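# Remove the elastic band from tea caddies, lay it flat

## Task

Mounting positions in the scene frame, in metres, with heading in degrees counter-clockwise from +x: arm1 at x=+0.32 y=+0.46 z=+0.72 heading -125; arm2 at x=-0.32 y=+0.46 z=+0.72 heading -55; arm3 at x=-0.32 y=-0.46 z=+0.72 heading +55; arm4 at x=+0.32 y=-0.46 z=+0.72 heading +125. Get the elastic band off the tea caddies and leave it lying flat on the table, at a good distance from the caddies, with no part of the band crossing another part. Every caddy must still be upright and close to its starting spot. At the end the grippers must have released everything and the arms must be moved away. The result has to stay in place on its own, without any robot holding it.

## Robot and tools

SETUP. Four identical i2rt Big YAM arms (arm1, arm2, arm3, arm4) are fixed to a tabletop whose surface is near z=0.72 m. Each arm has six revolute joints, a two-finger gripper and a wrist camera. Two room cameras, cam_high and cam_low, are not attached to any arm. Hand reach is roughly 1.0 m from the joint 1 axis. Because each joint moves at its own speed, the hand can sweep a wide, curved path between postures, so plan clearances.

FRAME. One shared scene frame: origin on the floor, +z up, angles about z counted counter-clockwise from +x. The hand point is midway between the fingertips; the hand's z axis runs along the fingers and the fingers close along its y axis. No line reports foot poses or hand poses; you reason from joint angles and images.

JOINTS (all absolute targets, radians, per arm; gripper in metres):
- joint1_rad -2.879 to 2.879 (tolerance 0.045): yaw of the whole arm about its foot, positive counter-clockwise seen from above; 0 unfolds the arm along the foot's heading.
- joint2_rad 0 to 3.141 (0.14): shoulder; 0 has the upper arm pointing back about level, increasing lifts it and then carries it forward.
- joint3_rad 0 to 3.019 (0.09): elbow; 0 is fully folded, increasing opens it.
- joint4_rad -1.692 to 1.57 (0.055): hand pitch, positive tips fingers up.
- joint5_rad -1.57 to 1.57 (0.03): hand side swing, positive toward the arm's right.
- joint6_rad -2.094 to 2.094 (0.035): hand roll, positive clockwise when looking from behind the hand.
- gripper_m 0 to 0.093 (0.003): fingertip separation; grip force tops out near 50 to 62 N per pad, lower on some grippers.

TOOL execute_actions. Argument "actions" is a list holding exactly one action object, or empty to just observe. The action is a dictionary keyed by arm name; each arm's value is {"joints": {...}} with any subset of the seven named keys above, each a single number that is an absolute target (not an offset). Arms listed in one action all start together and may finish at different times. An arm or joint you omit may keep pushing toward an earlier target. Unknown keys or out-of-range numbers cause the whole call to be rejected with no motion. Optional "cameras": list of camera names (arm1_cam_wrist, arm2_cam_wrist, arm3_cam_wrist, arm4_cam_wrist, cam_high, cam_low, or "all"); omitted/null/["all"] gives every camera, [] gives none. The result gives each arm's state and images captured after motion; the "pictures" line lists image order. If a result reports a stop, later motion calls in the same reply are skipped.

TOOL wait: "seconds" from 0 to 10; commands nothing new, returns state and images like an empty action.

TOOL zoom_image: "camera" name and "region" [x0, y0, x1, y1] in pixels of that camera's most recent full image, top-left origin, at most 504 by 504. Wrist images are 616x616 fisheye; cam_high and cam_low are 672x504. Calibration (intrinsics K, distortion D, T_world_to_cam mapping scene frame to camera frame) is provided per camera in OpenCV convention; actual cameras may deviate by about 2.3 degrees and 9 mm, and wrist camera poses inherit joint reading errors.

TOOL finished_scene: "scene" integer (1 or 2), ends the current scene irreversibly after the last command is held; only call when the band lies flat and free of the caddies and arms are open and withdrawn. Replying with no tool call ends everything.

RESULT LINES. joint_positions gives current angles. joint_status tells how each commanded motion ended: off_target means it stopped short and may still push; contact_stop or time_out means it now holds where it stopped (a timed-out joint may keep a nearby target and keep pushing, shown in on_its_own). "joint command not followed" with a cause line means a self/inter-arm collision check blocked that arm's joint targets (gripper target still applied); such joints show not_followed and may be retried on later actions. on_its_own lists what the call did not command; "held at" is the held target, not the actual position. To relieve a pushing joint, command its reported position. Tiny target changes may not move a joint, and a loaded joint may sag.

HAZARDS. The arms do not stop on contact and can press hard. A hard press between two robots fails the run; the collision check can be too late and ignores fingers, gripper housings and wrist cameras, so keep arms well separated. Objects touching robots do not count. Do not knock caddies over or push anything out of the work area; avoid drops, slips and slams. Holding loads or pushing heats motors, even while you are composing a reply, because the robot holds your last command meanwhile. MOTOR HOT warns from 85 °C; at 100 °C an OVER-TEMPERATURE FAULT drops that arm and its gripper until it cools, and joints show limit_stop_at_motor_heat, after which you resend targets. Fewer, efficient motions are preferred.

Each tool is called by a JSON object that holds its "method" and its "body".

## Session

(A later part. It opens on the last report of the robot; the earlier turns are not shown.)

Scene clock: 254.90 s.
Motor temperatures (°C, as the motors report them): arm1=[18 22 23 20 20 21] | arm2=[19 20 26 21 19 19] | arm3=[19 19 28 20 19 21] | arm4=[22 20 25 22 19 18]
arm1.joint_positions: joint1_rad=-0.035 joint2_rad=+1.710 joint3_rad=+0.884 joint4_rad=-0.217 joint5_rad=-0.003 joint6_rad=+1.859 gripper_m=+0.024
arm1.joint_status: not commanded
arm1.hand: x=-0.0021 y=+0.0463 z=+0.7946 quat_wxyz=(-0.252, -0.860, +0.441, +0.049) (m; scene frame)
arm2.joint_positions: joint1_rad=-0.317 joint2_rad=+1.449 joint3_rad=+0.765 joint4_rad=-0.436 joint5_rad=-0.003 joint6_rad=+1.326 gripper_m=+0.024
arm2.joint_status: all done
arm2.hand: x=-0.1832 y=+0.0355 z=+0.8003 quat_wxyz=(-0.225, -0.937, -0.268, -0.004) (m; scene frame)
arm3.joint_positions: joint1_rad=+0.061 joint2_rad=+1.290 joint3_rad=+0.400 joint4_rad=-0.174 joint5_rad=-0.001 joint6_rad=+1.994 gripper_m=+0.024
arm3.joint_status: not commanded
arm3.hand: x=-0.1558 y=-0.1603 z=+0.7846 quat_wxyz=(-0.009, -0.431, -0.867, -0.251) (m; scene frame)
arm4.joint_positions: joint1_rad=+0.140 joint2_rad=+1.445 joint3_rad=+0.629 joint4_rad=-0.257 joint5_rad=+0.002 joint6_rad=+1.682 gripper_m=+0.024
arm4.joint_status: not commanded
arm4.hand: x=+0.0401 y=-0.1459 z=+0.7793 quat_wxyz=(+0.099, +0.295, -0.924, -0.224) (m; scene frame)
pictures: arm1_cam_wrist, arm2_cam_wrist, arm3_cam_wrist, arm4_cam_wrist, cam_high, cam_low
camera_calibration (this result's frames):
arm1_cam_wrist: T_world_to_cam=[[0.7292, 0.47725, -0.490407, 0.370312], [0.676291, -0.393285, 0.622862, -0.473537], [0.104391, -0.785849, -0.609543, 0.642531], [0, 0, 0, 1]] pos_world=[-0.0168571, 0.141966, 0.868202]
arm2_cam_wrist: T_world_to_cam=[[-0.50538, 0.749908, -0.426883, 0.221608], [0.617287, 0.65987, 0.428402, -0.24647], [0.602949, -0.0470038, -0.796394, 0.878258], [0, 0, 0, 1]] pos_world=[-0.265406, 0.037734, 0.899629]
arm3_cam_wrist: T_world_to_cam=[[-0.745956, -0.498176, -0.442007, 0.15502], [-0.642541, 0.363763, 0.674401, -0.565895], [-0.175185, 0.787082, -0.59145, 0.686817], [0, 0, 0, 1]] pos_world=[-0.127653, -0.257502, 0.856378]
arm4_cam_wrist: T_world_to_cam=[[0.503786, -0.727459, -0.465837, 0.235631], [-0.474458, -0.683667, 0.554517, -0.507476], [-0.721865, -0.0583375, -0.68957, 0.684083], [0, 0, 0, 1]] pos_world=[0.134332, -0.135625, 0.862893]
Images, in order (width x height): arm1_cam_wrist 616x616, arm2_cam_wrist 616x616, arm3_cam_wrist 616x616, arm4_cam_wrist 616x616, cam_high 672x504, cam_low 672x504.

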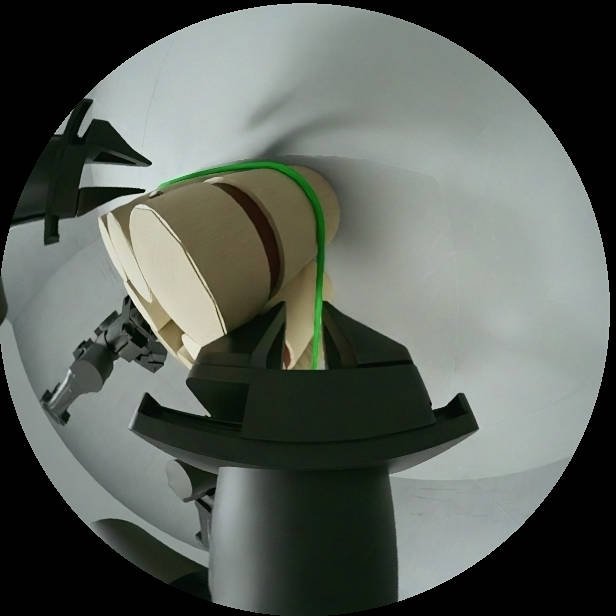

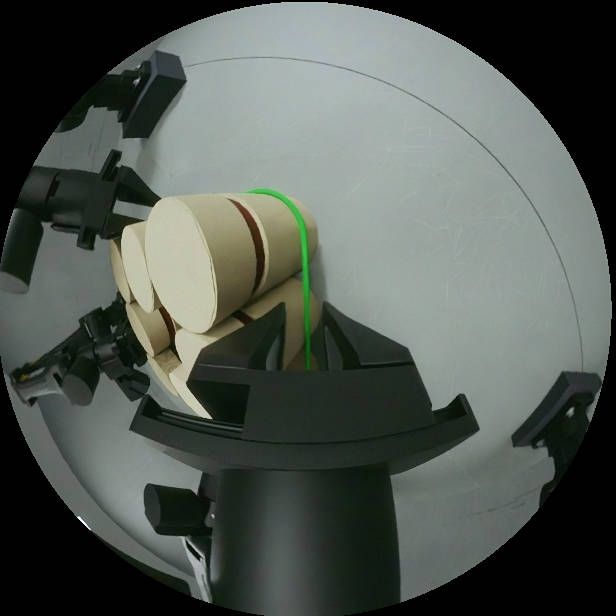

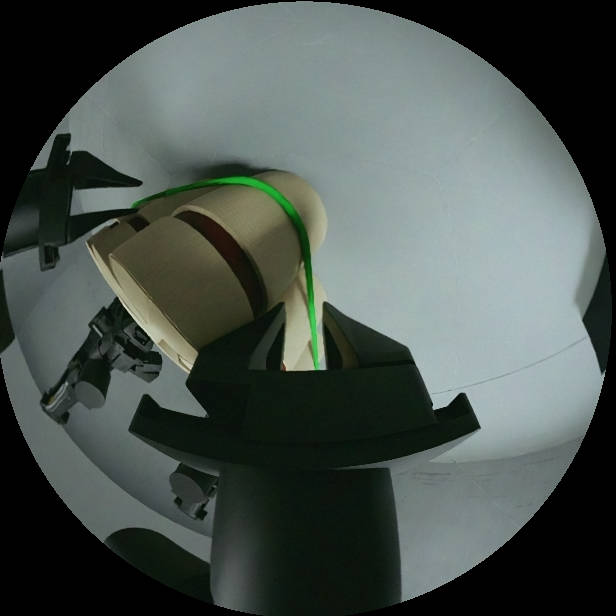

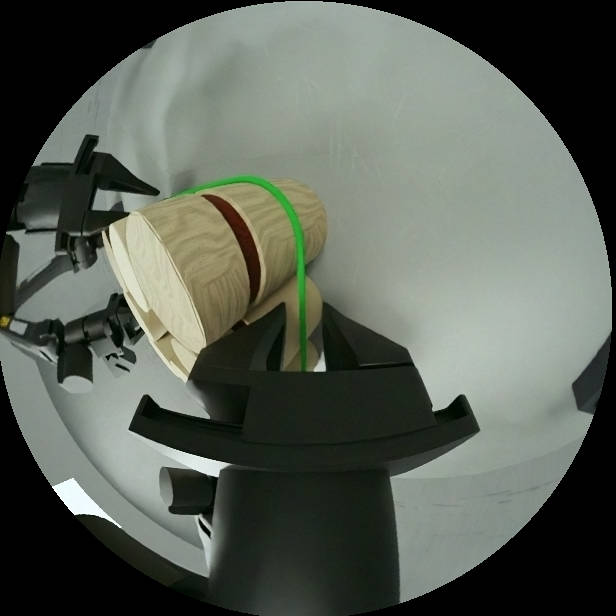

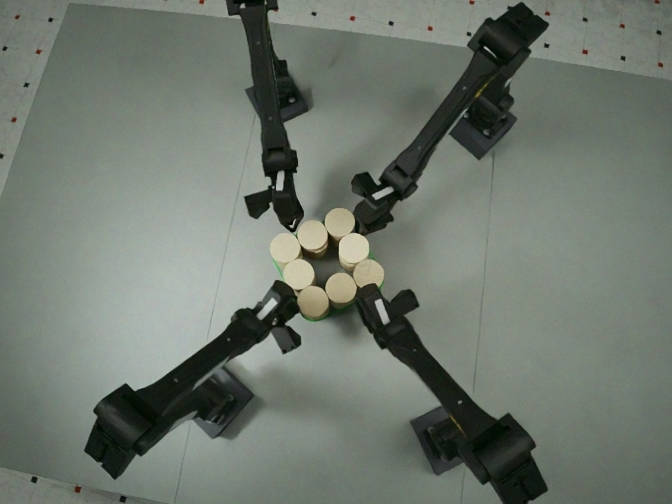

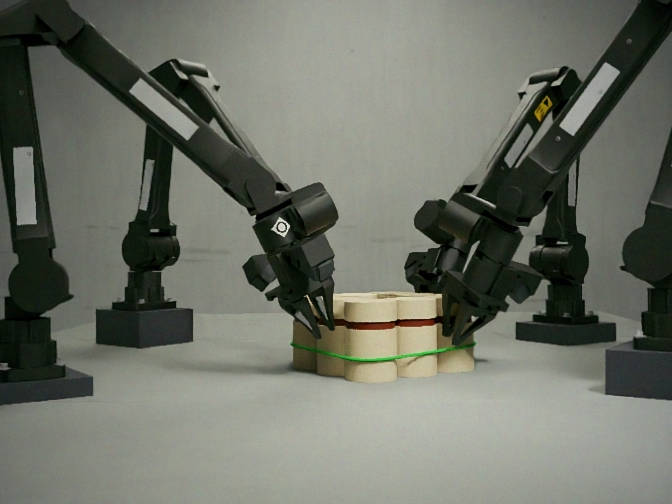

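{"method": "execute_actions", "body": {"actions": [{"arm1":{"joints":{"joint2_rad":1.67,"joint4_rad":-0.34}},"arm2":{"joints":{"joint1_rad":-0.38,"joint5_rad":-0.155,"joint6_rad":1.255}},"arm3":{"joints":{"joint2_rad":1.22,"joint4_rad":-0.33}},"arm4":{"joints":{"joint1_rad":0.176,"joint5_rad":0.075,"joint6_rad":1.73}}}], "cameras": []}}

{"method": "execute_actions", "body": {"actions": [{"arm1":{"joints":{"joint1_rad":0.028,"joint5_rad":0.175,"joint6_rad":1.9}},"arm3":{"joints":{"joint1_rad":0.188,"joint5_rad":0.225,"joint6_rad":2.094}}}], "cameras": []}}

{"method": "execute_actions", "body": {"actions": [{"arm1":{"joints":{"joint2_rad":1.72,"joint4_rad":-0.21}},"arm2":{"joints":{"joint2_rad":1.5,"joint4_rad":-0.33}},"arm3":{"joints":{"joint2_rad":1.29,"joint4_rad":-0.155}},"arm4":{"joints":{"joint4_rad":-0.215}}}]}}

Scene clock: 277.50 s.
Motor temperatures (°C, as the motors report them): arm1=[18 22 24 20 20 21] | arm2=[19 21 27 21 19 19] | arm3=[19 19 29 20 19 21] | arm4=[22 20 26 22 19 18]
arm1.joint_positions: joint1_rad=-0.035 joint2_rad=+1.673 joint3_rad=+0.887 joint4_rad=-0.331 joint5_rad=-0.003 joint6_rad=+1.859 gripper_m=+0.024
arm1.joint_status: all done
arm1.hand: x=+0.0093 y=+0.0609 z=+0.8009 quat_wxyz=(-0.217, -0.868, +0.445, +0.043) (m; scene frame)
arm2.joint_positions: joint1_rad=-0.381 joint2_rad=+1.449 joint3_rad=+0.765 joint4_rad=-0.436 joint5_rad=-0.152 joint6_rad=+1.271 gripper_m=+0.024
arm2.joint_status: all done
arm2.hand: x=-0.1861 y=+0.0347 z=+0.8021 quat_wxyz=(-0.226, -0.931, -0.279, -0.064) (m; scene frame)
arm3.joint_positions: joint1_rad=+0.061 joint2_rad=+1.226 joint3_rad=+0.400 joint4_rad=-0.317 joint5_rad=-0.001 joint6_rad=+1.994 gripper_m=+0.024
arm3.joint_status: all done
arm3.hand: x=-0.1670 y=-0.1808 z=+0.7884 quat_wxyz=(-0.007, -0.435, -0.875, -0.212) (m; scene frame)
arm4.joint_positions: joint1_rad=+0.171 joint2_rad=+1.445 joint3_rad=+0.629 joint4_rad=-0.257 joint5_rad=+0.072 joint6_rad=+1.721 gripper_m=+0.024
arm4.joint_status: all done
arm4.hand: x=+0.0391 y=-0.1468 z=+0.7797 quat_wxyz=(+0.076, +0.283, -0.927, -0.235) (m; scene frame)
pictures: none
No camera images: the call's "cameras" was empty. Leave "cameras" out to get every camera's image.

Scene clock: 278.43 s.
Motor temperatures (°C, as the motors report them): arm1=[18 22 24 20 20 21] | arm2=[19 21 27 21 19 19] | arm3=[19 19 29 20 19 21] | arm4=[22 20 26 22 19 18]
arm1.joint_positions: joint1_rad=+0.032 joint2_rad=+1.673 joint3_rad=+0.887 joint4_rad=-0.331 joint5_rad=+0.172 joint6_rad=+1.890 gripper_m=+0.024
arm1.joint_status: all done
arm1.hand: x=+0.0127 y=+0.0585 z=+0.8031 quat_wxyz=(-0.206, -0.864, +0.445, +0.116) (m; scene frame)
arm2.joint_positions: joint1_rad=-0.381 joint2_rad=+1.449 joint3_rad=+0.765 joint4_rad=-0.436 joint5_rad=-0.152 joint6_rad=+1.271 gripper_m=+0.024
arm2.joint_status: not commanded
arm2.hand: x=-0.1861 y=+0.0347 z=+0.8021 quat_wxyz=(-0.226, -0.931, -0.280, -0.063) (m; scene frame)
arm3.joint_positions: joint1_rad=+0.181 joint2_rad=+1.226 joint3_rad=+0.400 joint4_rad=-0.317 joint5_rad=+0.223 joint6_rad=+2.068 gripper_m=+0.024
arm3.joint_status: all done
joint sent to its limit — the command would take arm3.joint6_rad past its upper limit, so that joint was sent only as far as its limit.
arm3.hand: x=-0.1666 y=-0.1803 z=+0.7923 quat_wxyz=(-0.096, -0.434, -0.869, -0.217) (m; scene frame)
arm4.joint_positions: joint1_rad=+0.171 joint2_rad=+1.445 joint3_rad=+0.629 joint4_rad=-0.257 joint5_rad=+0.072 joint6_rad=+1.721 gripper_m=+0.024
arm4.joint_status: not commanded
arm4.hand: x=+0.0391 y=-0.1468 z=+0.7797 quat_wxyz=(+0.076, +0.283, -0.927, -0.235) (m; scene frame)
pictures: none
No camera images: the call's "cameras" was empty. Leave "cameras" out to get every camera's image.

Scene clock: 279.30 s.
Motor temperatures (°C, as the motors report them): arm1=[18 22 24 20 20 21] | arm2=[19 21 27 21 19 19] | arm3=[19 19 29 20 19 21] | arm4=[22 20 26 22 19 18]
arm1.joint_positions: joint1_rad=+0.032 joint2_rad=+1.698 joint3_rad=+0.888 joint4_rad=-0.229 joint5_rad=+0.174 joint6_rad=+1.891 gripper_m=+0.024
arm1.joint_status: all done
arm1.hand: x=+0.0015 y=+0.0427 z=+0.8030 quat_wxyz=(-0.244, -0.854, +0.444, +0.121) (m; scene frame)
arm2.joint_positions: joint1_rad=-0.381 joint2_rad=+1.496 joint3_rad=+0.765 joint4_rad=-0.351 joint5_rad=-0.153 joint6_rad=+1.271 gripper_m=+0.024
arm2.joint_status: all done
arm2.hand: x=-0.1824 y=+0.0204 z=+0.7912 quat_wxyz=(-0.245, -0.926, -0.280, -0.063) (m; scene frame)
arm3.joint_positions: joint1_rad=+0.181 joint2_rad=+1.276 joint3_rad=+0.400 joint4_rad=-0.172 joint5_rad=+0.223 joint6_rad=+2.069 gripper_m=+0.024
arm3.joint_status: all done
arm3.hand: x=-0.1572 y=-0.1570 z=+0.7930 quat_wxyz=(-0.092, -0.435, -0.856, -0.263) (m; scene frame)
arm4.joint_positions: joint1_rad=+0.171 joint2_rad=+1.445 joint3_rad=+0.629 joint4_rad=-0.233 joint5_rad=+0.072 joint6_rad=+1.721 gripper_m=+0.024
arm4.joint_status: all done
arm4.hand: x=+0.0356 y=-0.1431 z=+0.7825 quat_wxyz=(+0.081, +0.282, -0.924, -0.245) (m; scene frame)
pictures: arm1_cam_wrist, arm2_cam_wrist, arm3_cam_wrist, arm4_cam_wrist, cam_high, cam_low
camera_calibration (this result's frames):
arm1_cam_wrist: T_world_to_cam=[[0.693456, 0.480808, -0.536603, 0.410527], [0.720467, -0.469777, 0.510135, -0.38889], [-0.00680656, -0.74036, -0.672176, 0.693048], [0, 0, 0, 1]] pos_world=[0.000217591, 0.133029, 0.884526]
arm2_cam_wrist: T_world_to_cam=[[-0.491593, 0.718226, -0.49243, 0.284417], [0.52739, 0.695527, 0.487957, -0.297376], [0.692962, -0.0198266, -0.720702, 0.825843], [0, 0, 0, 1]] pos_world=[-0.275627, 0.0189305, 0.880349]
arm3_cam_wrist: T_world_to_cam=[[-0.698659, -0.479674, -0.530837, 0.240142], [-0.714532, 0.430144, 0.551742, -0.47732], [-0.0363202, 0.76478, -0.643267, 0.748403], [0, 0, 0, 1]] pos_world=[-0.146101, -0.251857, 0.872257]
arm4_cam_wrist: T_world_to_cam=[[0.483755, -0.722845, -0.493433, 0.26447], [-0.507034, -0.69101, 0.515191, -0.478557], [-0.71337, 0.000961015, -0.700787, 0.700204], [0, 0, 0, 1]] pos_world=[0.128921, -0.14019, 0.867741]
Images, in order (width x height): arm1_cam_wrist 616x616, arm2_cam_wrist 616x616, arm3_cam_wrist 616x616, arm4_cam_wrist 616x616, cam_high 672x504, cam_low 672x504.

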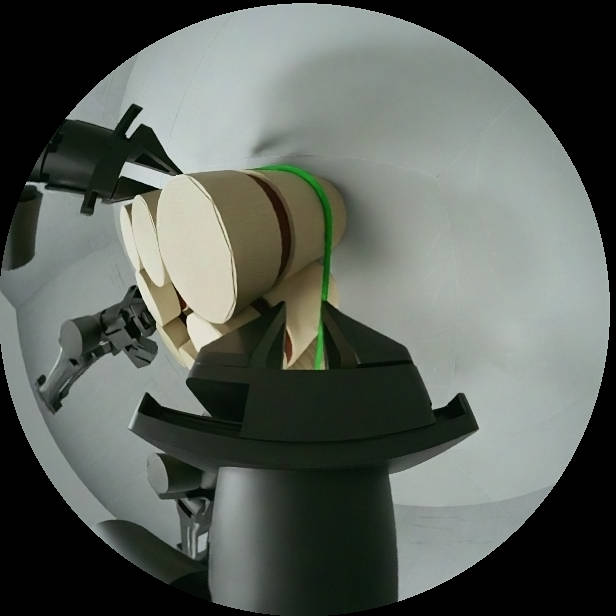

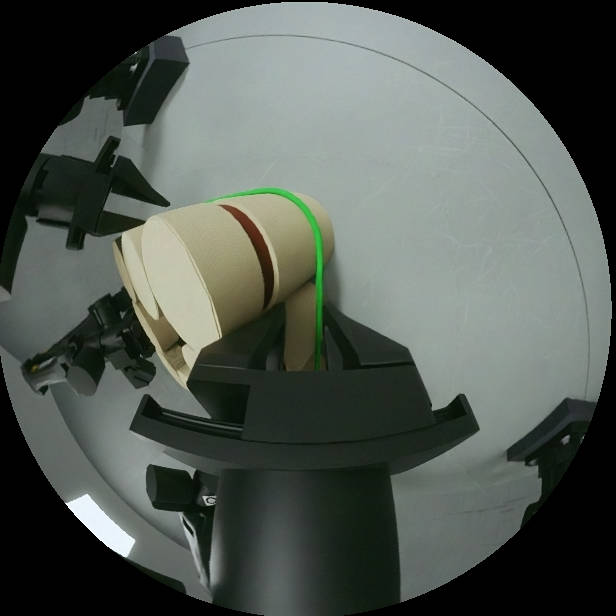

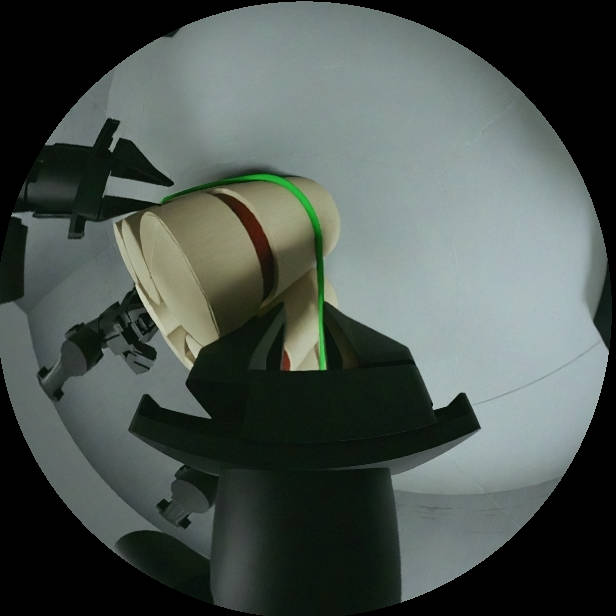

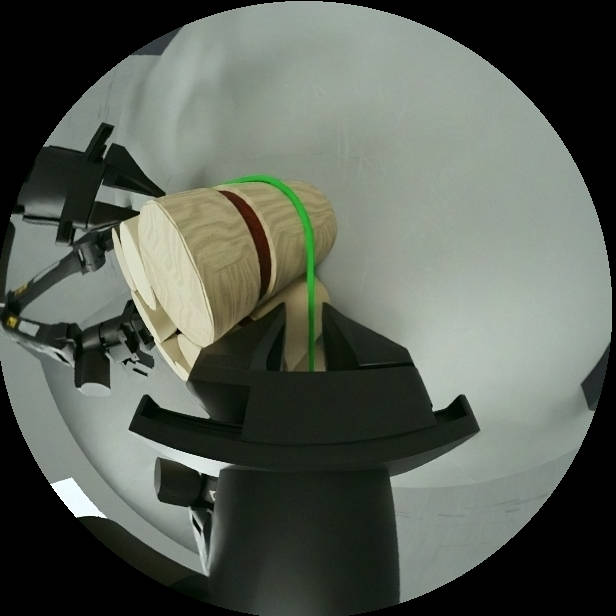

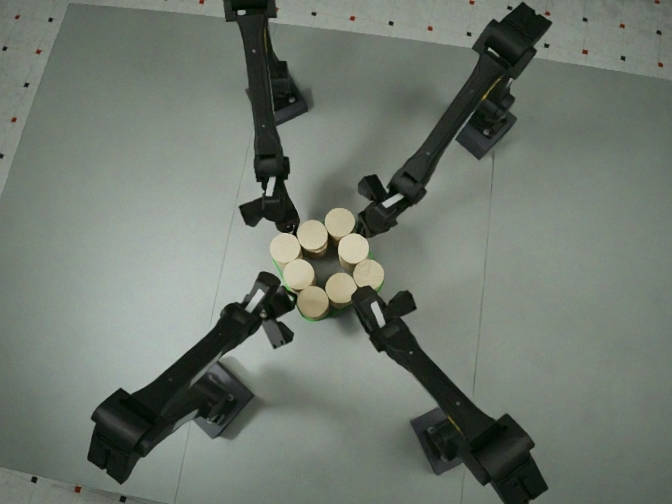

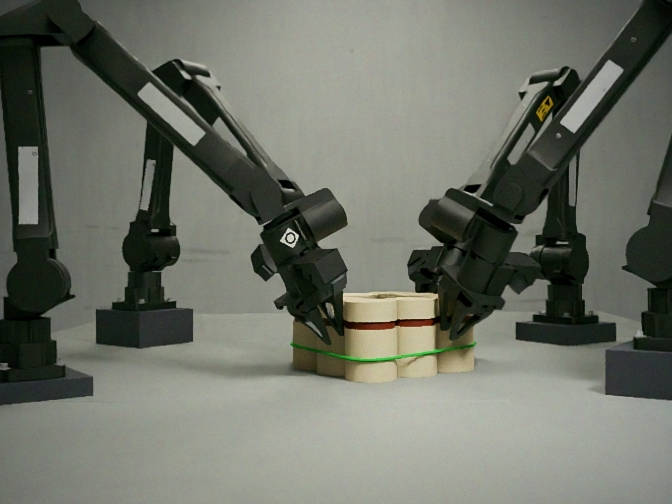

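{"method": "execute_actions", "body": {"actions": [{"arm1":{"joints":{"joint2_rad":1.79,"joint4_rad":-0.142}},"arm2":{"joints":{"joint1_rad":-0.362,"joint2_rad":1.552,"joint4_rad":-0.288}},"arm3":{"joints":{"joint2_rad":1.38,"joint4_rad":-0.08}},"arm4":{"joints":{"joint2_rad":1.49,"joint4_rad":-0.175}}}]}}

Scene clock: 289.57 s.
Motor temperatures (°C, as the motors report them): arm1=[18 22 24 20 20 21] | arm2=[19 21 27 21 19 19] | arm3=[19 19 29 20 19 21] | arm4=[22 20 27 22 19 18]
arm1.joint_positions: joint1_rad=+0.031 joint2_rad=+1.778 joint3_rad=+0.890 joint4_rad=-0.153 joint5_rad=+0.177 joint6_rad=+1.891 gripper_m=+0.024
arm1.joint_status: all done
arm1.hand: x=-0.0025 y=+0.0382 z=+0.7727 quat_wxyz=(-0.243, -0.853, +0.445, +0.122) (m; scene frame)
arm2.joint_positions: joint1_rad=-0.367 joint2_rad=+1.548 joint3_rad=+0.765 joint4_rad=-0.308 joint5_rad=-0.155 joint6_rad=+1.270 gripper_m=+0.024
arm2.joint_status: all done
arm2.hand: x=-0.1751 y=+0.0183 z=+0.7730 quat_wxyz=(-0.240, -0.925, -0.287, -0.065) (m; scene frame)
arm3.joint_positions: joint1_rad=+0.181 joint2_rad=+1.369 joint3_rad=+0.400 joint4_rad=-0.098 joint5_rad=+0.227 joint6_rad=+2.069 gripper_m=+0.024
arm3.joint_status: all done
arm3.hand: x=-0.1554 y=-0.1541 z=+0.7720 quat_wxyz=(-0.094, -0.435, -0.859, -0.254) (m; scene frame)
arm4.joint_positions: joint1_rad=+0.171 joint2_rad=+1.486 joint3_rad=+0.629 joint4_rad=-0.193 joint5_rad=+0.073 joint6_rad=+1.721 gripper_m=+0.024
arm4.joint_status: all done
arm4.hand: x=+0.0330 y=-0.1403 z=+0.7706 quat_wxyz=(+0.081, +0.282, -0.924, -0.245) (m; scene frame)
pictures: arm1_cam_wrist, arm2_cam_wrist, arm3_cam_wrist, arm4_cam_wrist, cam_high, cam_low
camera_calibration (this result's frames):
arm1_cam_wrist: T_world_to_cam=[[0.694101, 0.480871, -0.535712, 0.398545], [0.719828, -0.472402, 0.508611, -0.371422], [-0.00849547, -0.738647, -0.674038, 0.670675], [0, 0, 0, 1]] pos_world=[-0.0035729, 0.128283, 0.854476]
arm2_cam_wrist: T_world_to_cam=[[-0.503942, 0.714592, -0.485182, 0.272954], [0.517011, 0.699538, 0.493301, -0.296948], [0.691912, -0.00224999, -0.721978, 0.808093], [0, 0, 0, 1]] pos_world=[-0.268051, 0.0144943, 0.862342]
arm3_cam_wrist: T_world_to_cam=[[-0.702117, -0.487588, -0.518931, 0.220692], [-0.711076, 0.441781, 0.546992, -0.459722], [-0.0374527, 0.753052, -0.656894, 0.741234], [0, 0, 0, 1]] pos_world=[-0.144185, -0.247484, 0.852901]
arm4_cam_wrist: T_world_to_cam=[[0.484255, -0.723368, -0.492174, 0.260775], [-0.507831, -0.690463, 0.51514, -0.471668], [-0.712464, 0.00048213, -0.701709, 0.690676], [0, 0, 0, 1]] pos_world=[0.126272, -0.137366, 0.855976]
Images, in order (width x height): arm1_cam_wrist 616x616, arm2_cam_wrist 616x616, arm3_cam_wrist 616x616, arm4_cam_wrist 616x616, cam_high 672x504, cam_low 672x504.

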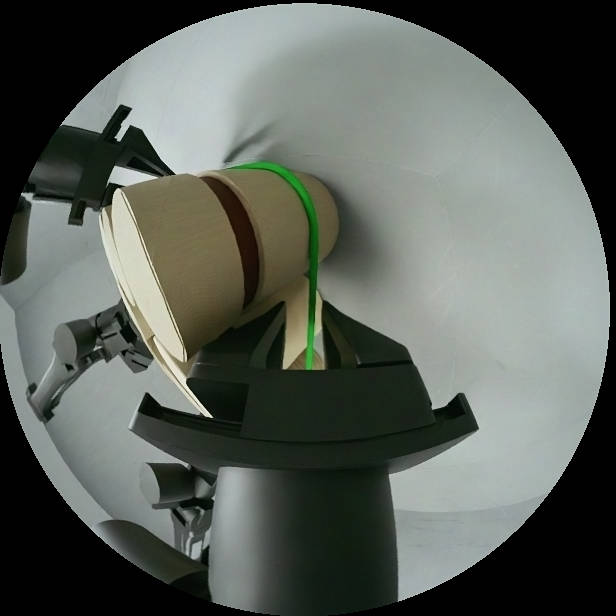

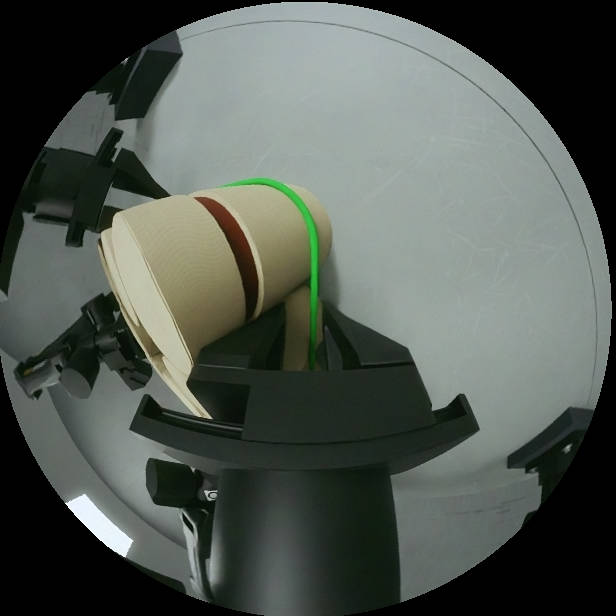

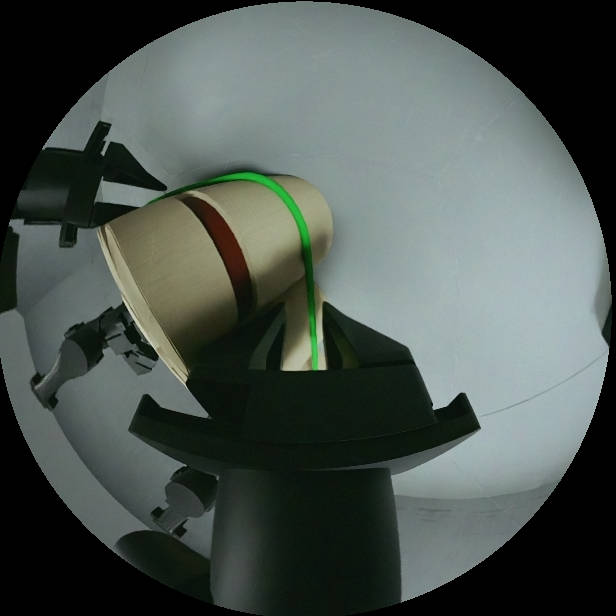

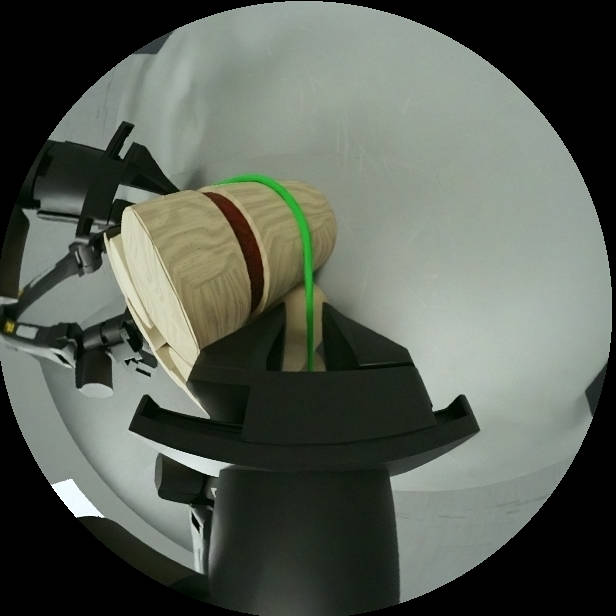

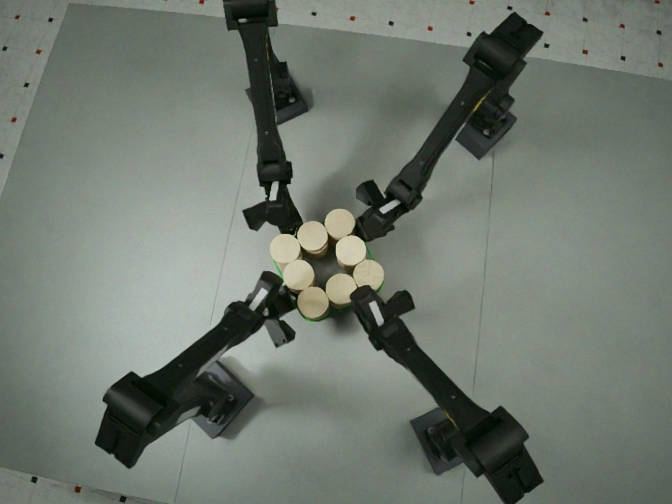

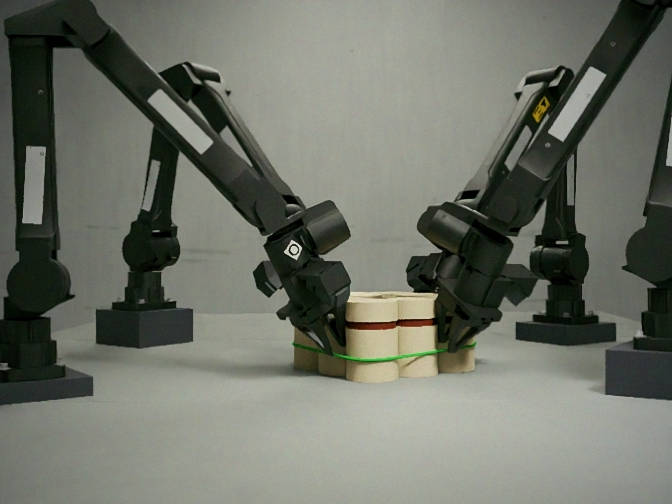

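{"method": "execute_actions", "body": {"actions": [{"arm1":{"joints":{"joint1_rad":0.012,"joint2_rad":1.838,"joint4_rad":-0.11}},"arm2":{"joints":{"joint2_rad":1.605,"joint4_rad":-0.262}},"arm3":{"joints":{"joint2_rad":1.463,"joint4_rad":-0.024}},"arm4":{"joints":{"joint2_rad":1.55,"joint4_rad":-0.141}}}]}}

Scene clock: 302.00 s.
Motor temperatures (°C, as the motors report them): arm1=[18 22 24 20 20 21] | arm2=[19 21 26 22 19 19] | arm3=[19 19 29 20 19 21] | arm4=[22 20 27 22 19 18]
arm1.joint_positions: joint1_rad=+0.021 joint2_rad=+1.818 joint3_rad=+0.891 joint4_rad=-0.121 joint5_rad=+0.177 joint6_rad=+1.891 gripper_m=+0.024
arm1.joint_status: all done
arm1.hand: x=-0.0073 y=+0.0409 z=+0.7565 quat_wxyz=(-0.238, -0.852, +0.449, +0.123) (m; scene frame)
arm2.joint_positions: joint1_rad=-0.367 joint2_rad=+1.599 joint3_rad=+0.765 joint4_rad=-0.281 joint5_rad=-0.156 joint6_rad=+1.269 gripper_m=+0.024
arm2.joint_status: all done
arm2.hand: x=-0.1749 y=+0.0182 z=+0.7538 quat_wxyz=(-0.228, -0.928, -0.288, -0.067) (m; scene frame)
arm3.joint_positions: joint1_rad=+0.181 joint2_rad=+1.450 joint3_rad=+0.400 joint4_rad=-0.040 joint5_rad=+0.227 joint6_rad=+2.070 gripper_m=+0.024
arm3.joint_status: all done
arm3.hand: x=-0.1555 y=-0.1542 z=+0.7523 quat_wxyz=(-0.095, -0.436, -0.862, -0.243) (m; scene frame)
arm4.joint_positions: joint1_rad=+0.171 joint2_rad=+1.549 joint3_rad=+0.629 joint4_rad=-0.159 joint5_rad=+0.076 joint6_rad=+1.721 gripper_m=+0.024
arm4.joint_status: all done
arm4.hand: x=+0.0339 y=-0.1403 z=+0.7491 quat_wxyz=(+0.073, +0.283, -0.927, -0.233) (m; scene frame)
pictures: arm1_cam_wrist, arm2_cam_wrist, arm3_cam_wrist, arm4_cam_wrist, cam_high, cam_low
camera_calibration (this result's frames):
arm1_cam_wrist: T_world_to_cam=[[0.701178, 0.476842, -0.530067, 0.387868], [0.71286, -0.482852, 0.508611, -0.357995], [-0.0134167, -0.73449, -0.678487, 0.664868], [0, 0, 0, 1]] pos_world=[-0.00784389, 0.130529, 0.83878]
arm2_cam_wrist: T_world_to_cam=[[-0.507104, 0.724744, -0.466467, 0.248905], [0.518426, 0.688853, 0.506672, -0.297113], [0.688535, 0.0151068, -0.725046, 0.795477], [0, 0, 0, 1]] pos_world=[-0.267462, 0.0122575, 0.843402]
arm3_cam_wrist: T_world_to_cam=[[-0.707122, -0.498379, -0.501595, 0.19486], [-0.705777, 0.454239, 0.54364, -0.443649], [-0.0430953, 0.738434, -0.672947, 0.737283], [0, 0, 0, 1]] pos_world=[-0.143554, -0.245798, 0.835078]
arm4_cam_wrist: T_world_to_cam=[[0.493125, -0.733211, -0.46822, 0.2301], [-0.520298, -0.679909, 0.516733, -0.459477], [-0.697221, -0.0112, -0.716769, 0.685351], [0, 0, 0, 1]] pos_world=[0.125308, -0.136015, 0.836402]
Images, in order (width x height): arm1_cam_wrist 616x616, arm2_cam_wrist 616x616, arm3_cam_wrist 616x616, arm4_cam_wrist 616x616, cam_high 672x504, cam_low 672x504.

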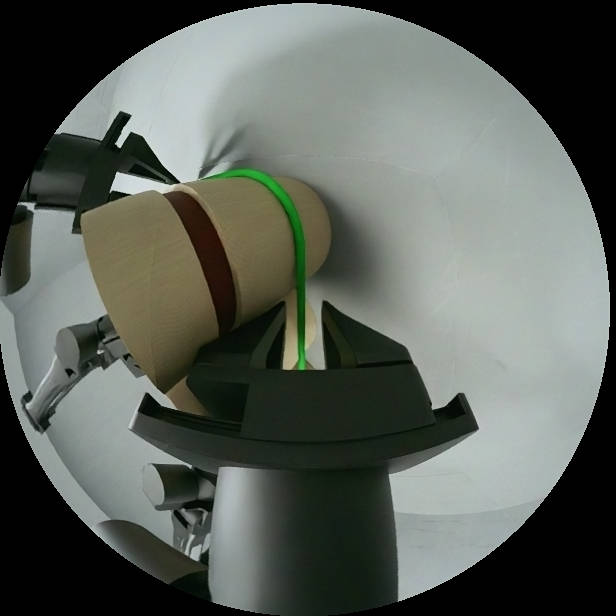

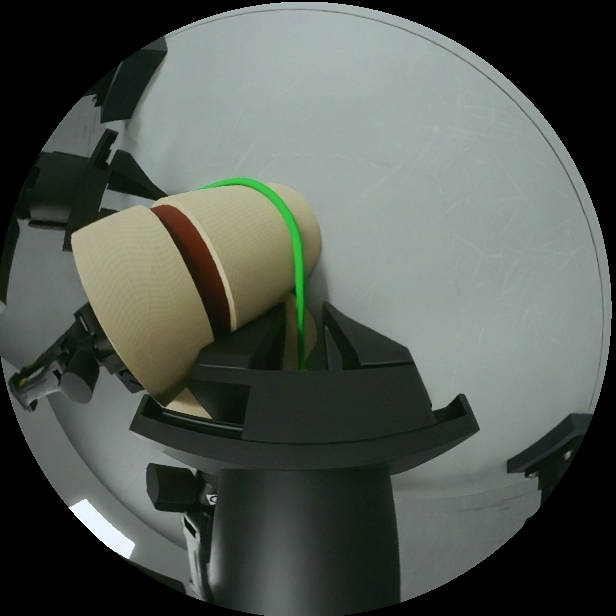

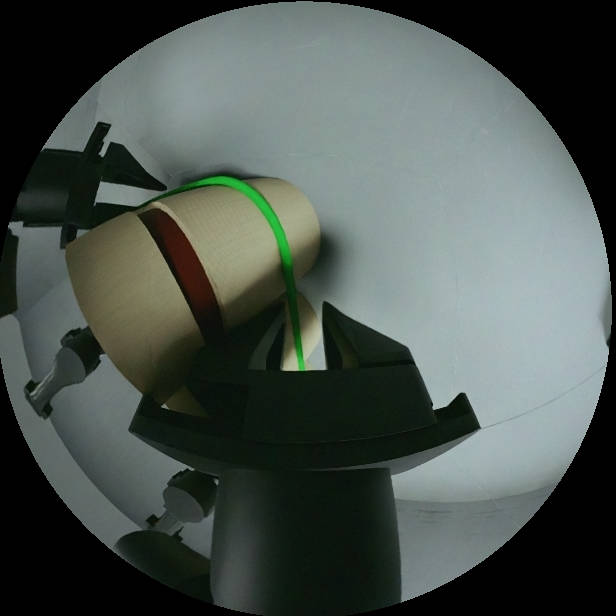

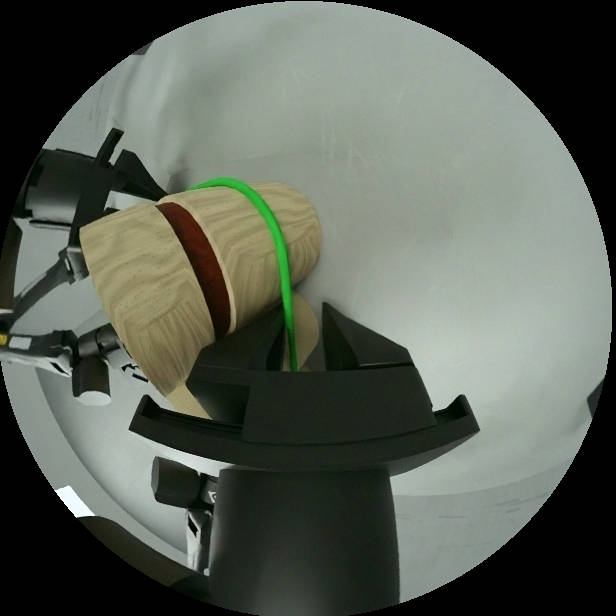

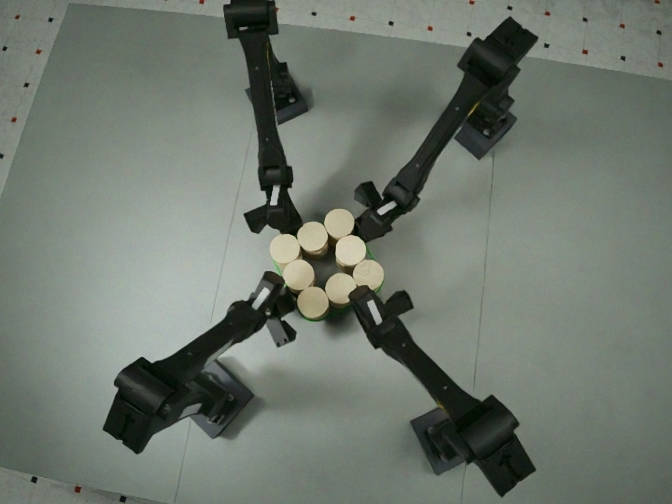

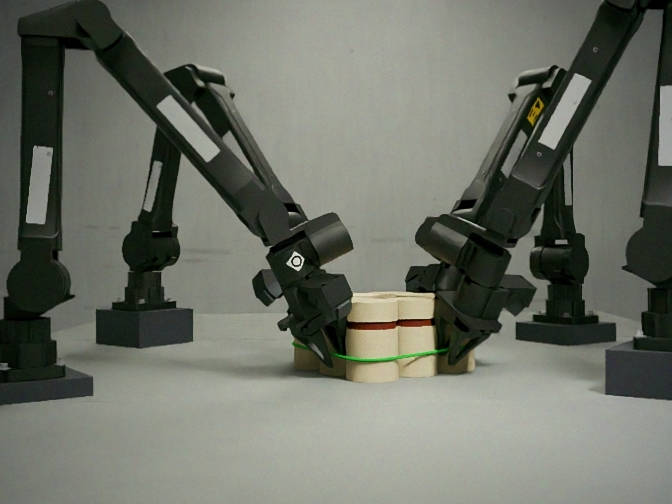

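{"method": "zoom_image", "body": {"camera": "cam_low", "region": [275, 280, 495, 390]}}

{"method": "zoom_image", "body": {"camera": "arm4_cam_wrist", "region": [240, 260, 360, 380]}}

{"method": "zoom_image", "body": {"camera": "arm1_cam_wrist", "region": [240, 260, 360, 380]}}

Region (275, 280, 495, 390) of cam_low's 672x504 image, scaled by 2.291, with more detail than that image has.

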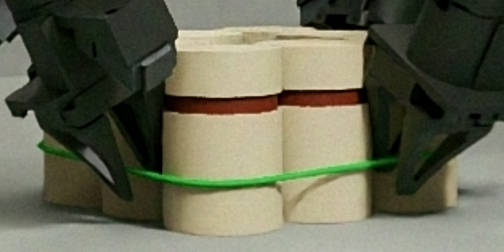

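Region (240, 260, 360, 380) of arm4_cam_wrist's 616x616 image, scaled by 4.200, with more detail than that image has.

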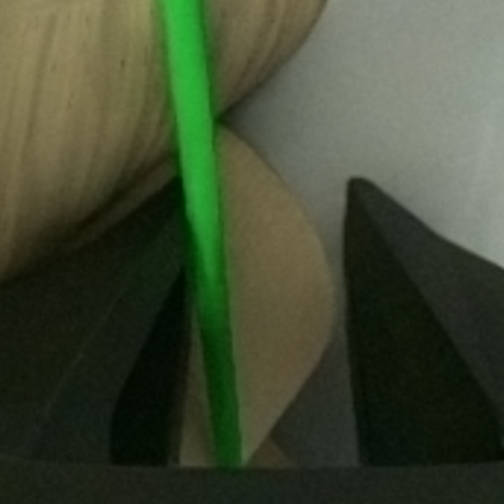

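Region (240, 260, 360, 380) of arm1_cam_wrist's 616x616 image, scaled by 4.200, with more detail than that image has.

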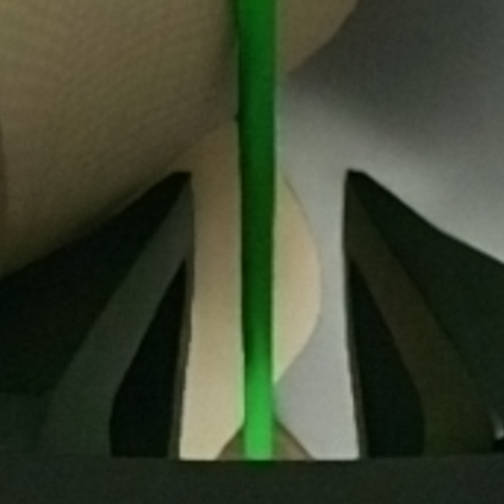

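{"method": "execute_actions", "body": {"actions": [{"arm1":{"joints":{"joint2_rad":1.866,"joint4_rad":-0.095}},"arm2":{"joints":{"joint2_rad":1.627,"joint4_rad":-0.255}}}], "cameras": []}}

{"method": "execute_actions", "body": {"actions": [{"arm1":{"joints":{"gripper_m":0}},"arm2":{"joints":{"gripper_m":0}},"arm3":{"joints":{"gripper_m":0}},"arm4":{"joints":{"gripper_m":0}}}]}}

Scene clock: 313.40 s.
Motor temperatures (°C, as the motors report them): arm1=[18 22 24 20 20 21] | arm2=[19 21 26 22 19 19] | arm3=[19 20 28 20 19 21] | arm4=[22 20 27 22 19 18]
arm1.joint_positions: joint1_rad=+0.021 joint2_rad=+1.833 joint3_rad=+0.891 joint4_rad=-0.105 joint5_rad=+0.177 joint6_rad=+1.893 gripper_m=+0.024
arm1.joint_status: all done
arm1.hand: x=-0.0079 y=+0.0404 z=+0.7508 quat_wxyz=(-0.239, -0.852, +0.450, +0.123) (m; scene frame)
arm2.joint_positions: joint1_rad=-0.367 joint2_rad=+1.600 joint3_rad=+0.765 joint4_rad=-0.277 joint5_rad=-0.156 joint6_rad=+1.269 gripper_m=+0.024
arm2.joint_status: all done
arm2.hand: x=-0.1747 y=+0.0176 z=+0.7533 quat_wxyz=(-0.229, -0.927, -0.288, -0.067) (m; scene frame)
arm3.joint_positions: joint1_rad=+0.181 joint2_rad=+1.450 joint3_rad=+0.400 joint4_rad=-0.040 joint5_rad=+0.227 joint6_rad=+2.070 gripper_m=+0.024
arm3.joint_status: not commanded
arm3.hand: x=-0.1555 y=-0.1542 z=+0.7523 quat_wxyz=(-0.095, -0.436, -0.862, -0.243) (m; scene frame)
arm4.joint_positions: joint1_rad=+0.171 joint2_rad=+1.549 joint3_rad=+0.629 joint4_rad=-0.159 joint5_rad=+0.076 joint6_rad=+1.721 gripper_m=+0.024
arm4.joint_status: not commanded
arm4.hand: x=+0.0339 y=-0.1403 z=+0.7491 quat_wxyz=(+0.073, +0.283, -0.927, -0.233) (m; scene frame)
pictures: none
No camera images: the call's "cameras" was empty. Leave "cameras" out to get every camera's image.

Scene clock: 313.90 s.
Motor temperatures (°C, as the motors report them): arm1=[18 22 24 20 20 21] | arm2=[19 21 26 22 19 19] | arm3=[19 20 28 20 19 21] | arm4=[22 20 27 22 19 18]
arm1.joint_positions: joint1_rad=+0.021 joint2_rad=+1.833 joint3_rad=+0.892 joint4_rad=-0.104 joint5_rad=+0.177 joint6_rad=+1.893 gripper_m=+0.002
arm1.joint_status: all done
arm1.hand: x=-0.0082 y=+0.0400 z=+0.7512 quat_wxyz=(-0.240, -0.851, +0.450, +0.123) (m; scene frame)
arm2.joint_positions: joint1_rad=-0.367 joint2_rad=+1.604 joint3_rad=+0.765 joint4_rad=-0.269 joint5_rad=-0.156 joint6_rad=+1.268 gripper_m=+0.002
arm2.joint_status: all done
arm2.hand: x=-0.1745 y=+0.0163 z=+0.7528 quat_wxyz=(-0.232, -0.927, -0.288, -0.066) (m; scene frame)
arm3.joint_positions: joint1_rad=+0.181 joint2_rad=+1.450 joint3_rad=+0.400 joint4_rad=-0.040 joint5_rad=+0.227 joint6_rad=+2.070 gripper_m=+0.003
arm3.joint_status: all done
arm3.hand: x=-0.1555 y=-0.1542 z=+0.7523 quat_wxyz=(-0.095, -0.436, -0.862, -0.243) (m; scene frame)
arm4.joint_positions: joint1_rad=+0.171 joint2_rad=+1.549 joint3_rad=+0.629 joint4_rad=-0.159 joint5_rad=+0.076 joint6_rad=+1.721 gripper_m=+0.003
arm4.joint_status: all done
arm4.hand: x=+0.0339 y=-0.1403 z=+0.7491 quat_wxyz=(+0.073, +0.283, -0.927, -0.233) (m; scene frame)
pictures: arm1_cam_wrist, arm2_cam_wrist, arm3_cam_wrist, arm4_cam_wrist, cam_high, cam_low
camera_calibration (this result's frames):
arm1_cam_wrist: T_world_to_cam=[[0.701328, 0.474047, -0.53237, 0.38791], [0.712661, -0.482933, 0.508812, -0.355271], [-0.015898, -0.736244, -0.676529, 0.659113], [0, 0, 0, 1]] pos_world=[-0.00838592, 0.129808, 0.833187]
arm2_cam_wrist: T_world_to_cam=[[-0.50698, 0.721208, -0.472049, 0.25437], [0.517455, 0.69264, 0.502485, -0.292625], [0.689356, 0.0104857, -0.724347, 0.794228], [0, 0, 0, 1]] pos_world=[-0.267125, 0.0109026, 0.842411]
arm3_cam_wrist: T_world_to_cam=[[-0.707122, -0.498379, -0.501595, 0.19486], [-0.705777, 0.454239, 0.54364, -0.443649], [-0.0430953, 0.738434, -0.672947, 0.737283], [0, 0, 0, 1]] pos_world=[-0.143554, -0.245798, 0.835078]
arm4_cam_wrist: T_world_to_cam=[[0.493125, -0.733211, -0.46822, 0.2301], [-0.520298, -0.679909, 0.516733, -0.459477], [-0.697221, -0.0112, -0.716769, 0.685351], [0, 0, 0, 1]] pos_world=[0.125308, -0.136015, 0.836402]
Images, in order (width x height): arm1_cam_wrist 616x616, arm2_cam_wrist 616x616, arm3_cam_wrist 616x616, arm4_cam_wrist 616x616, cam_high 672x504, cam_low 672x504.

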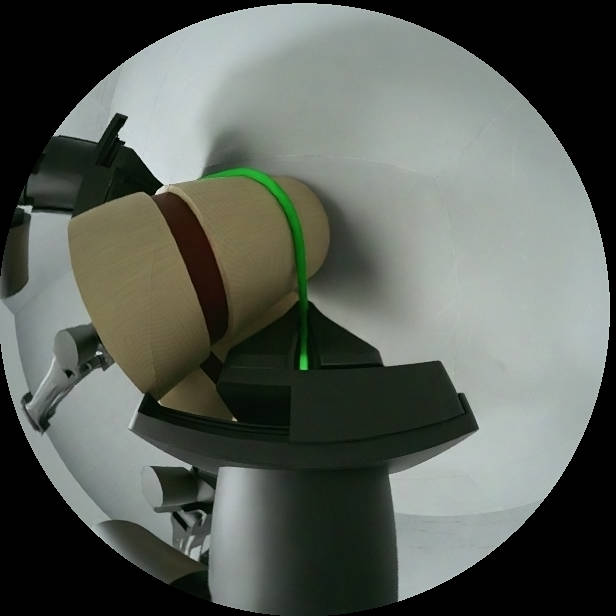

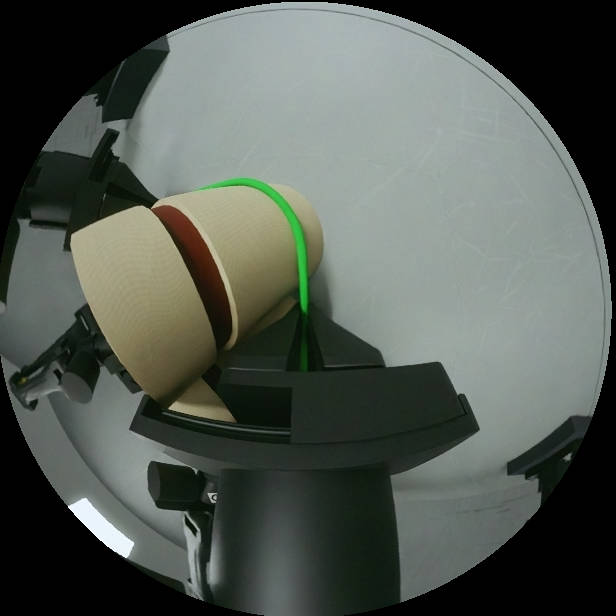

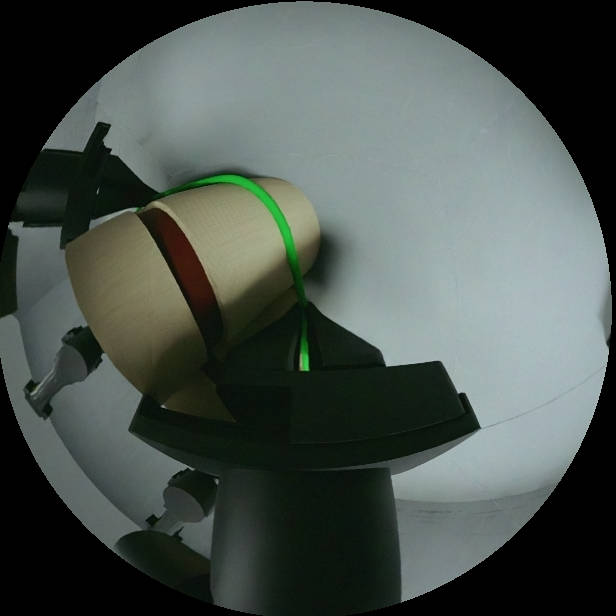

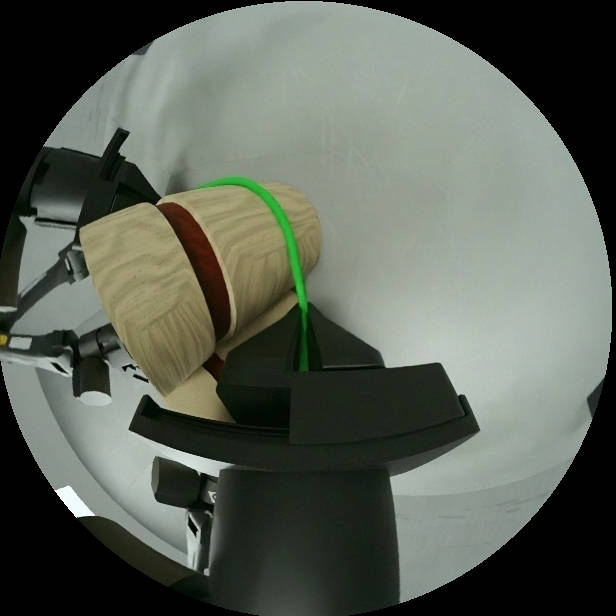

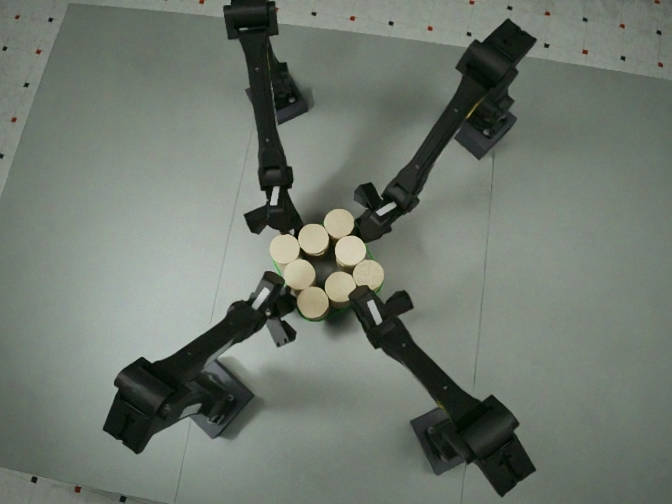

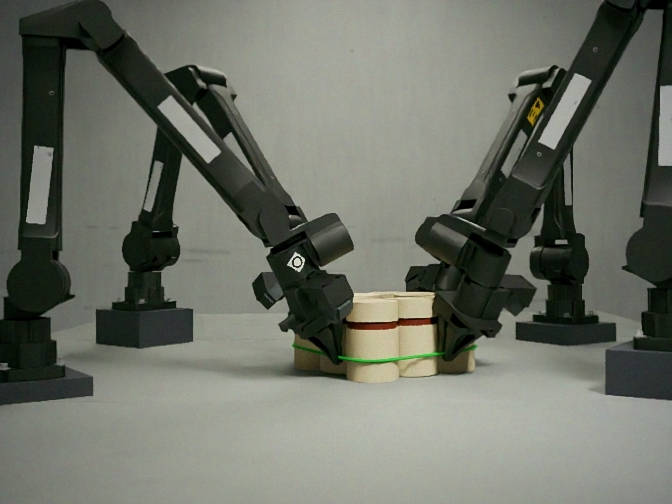

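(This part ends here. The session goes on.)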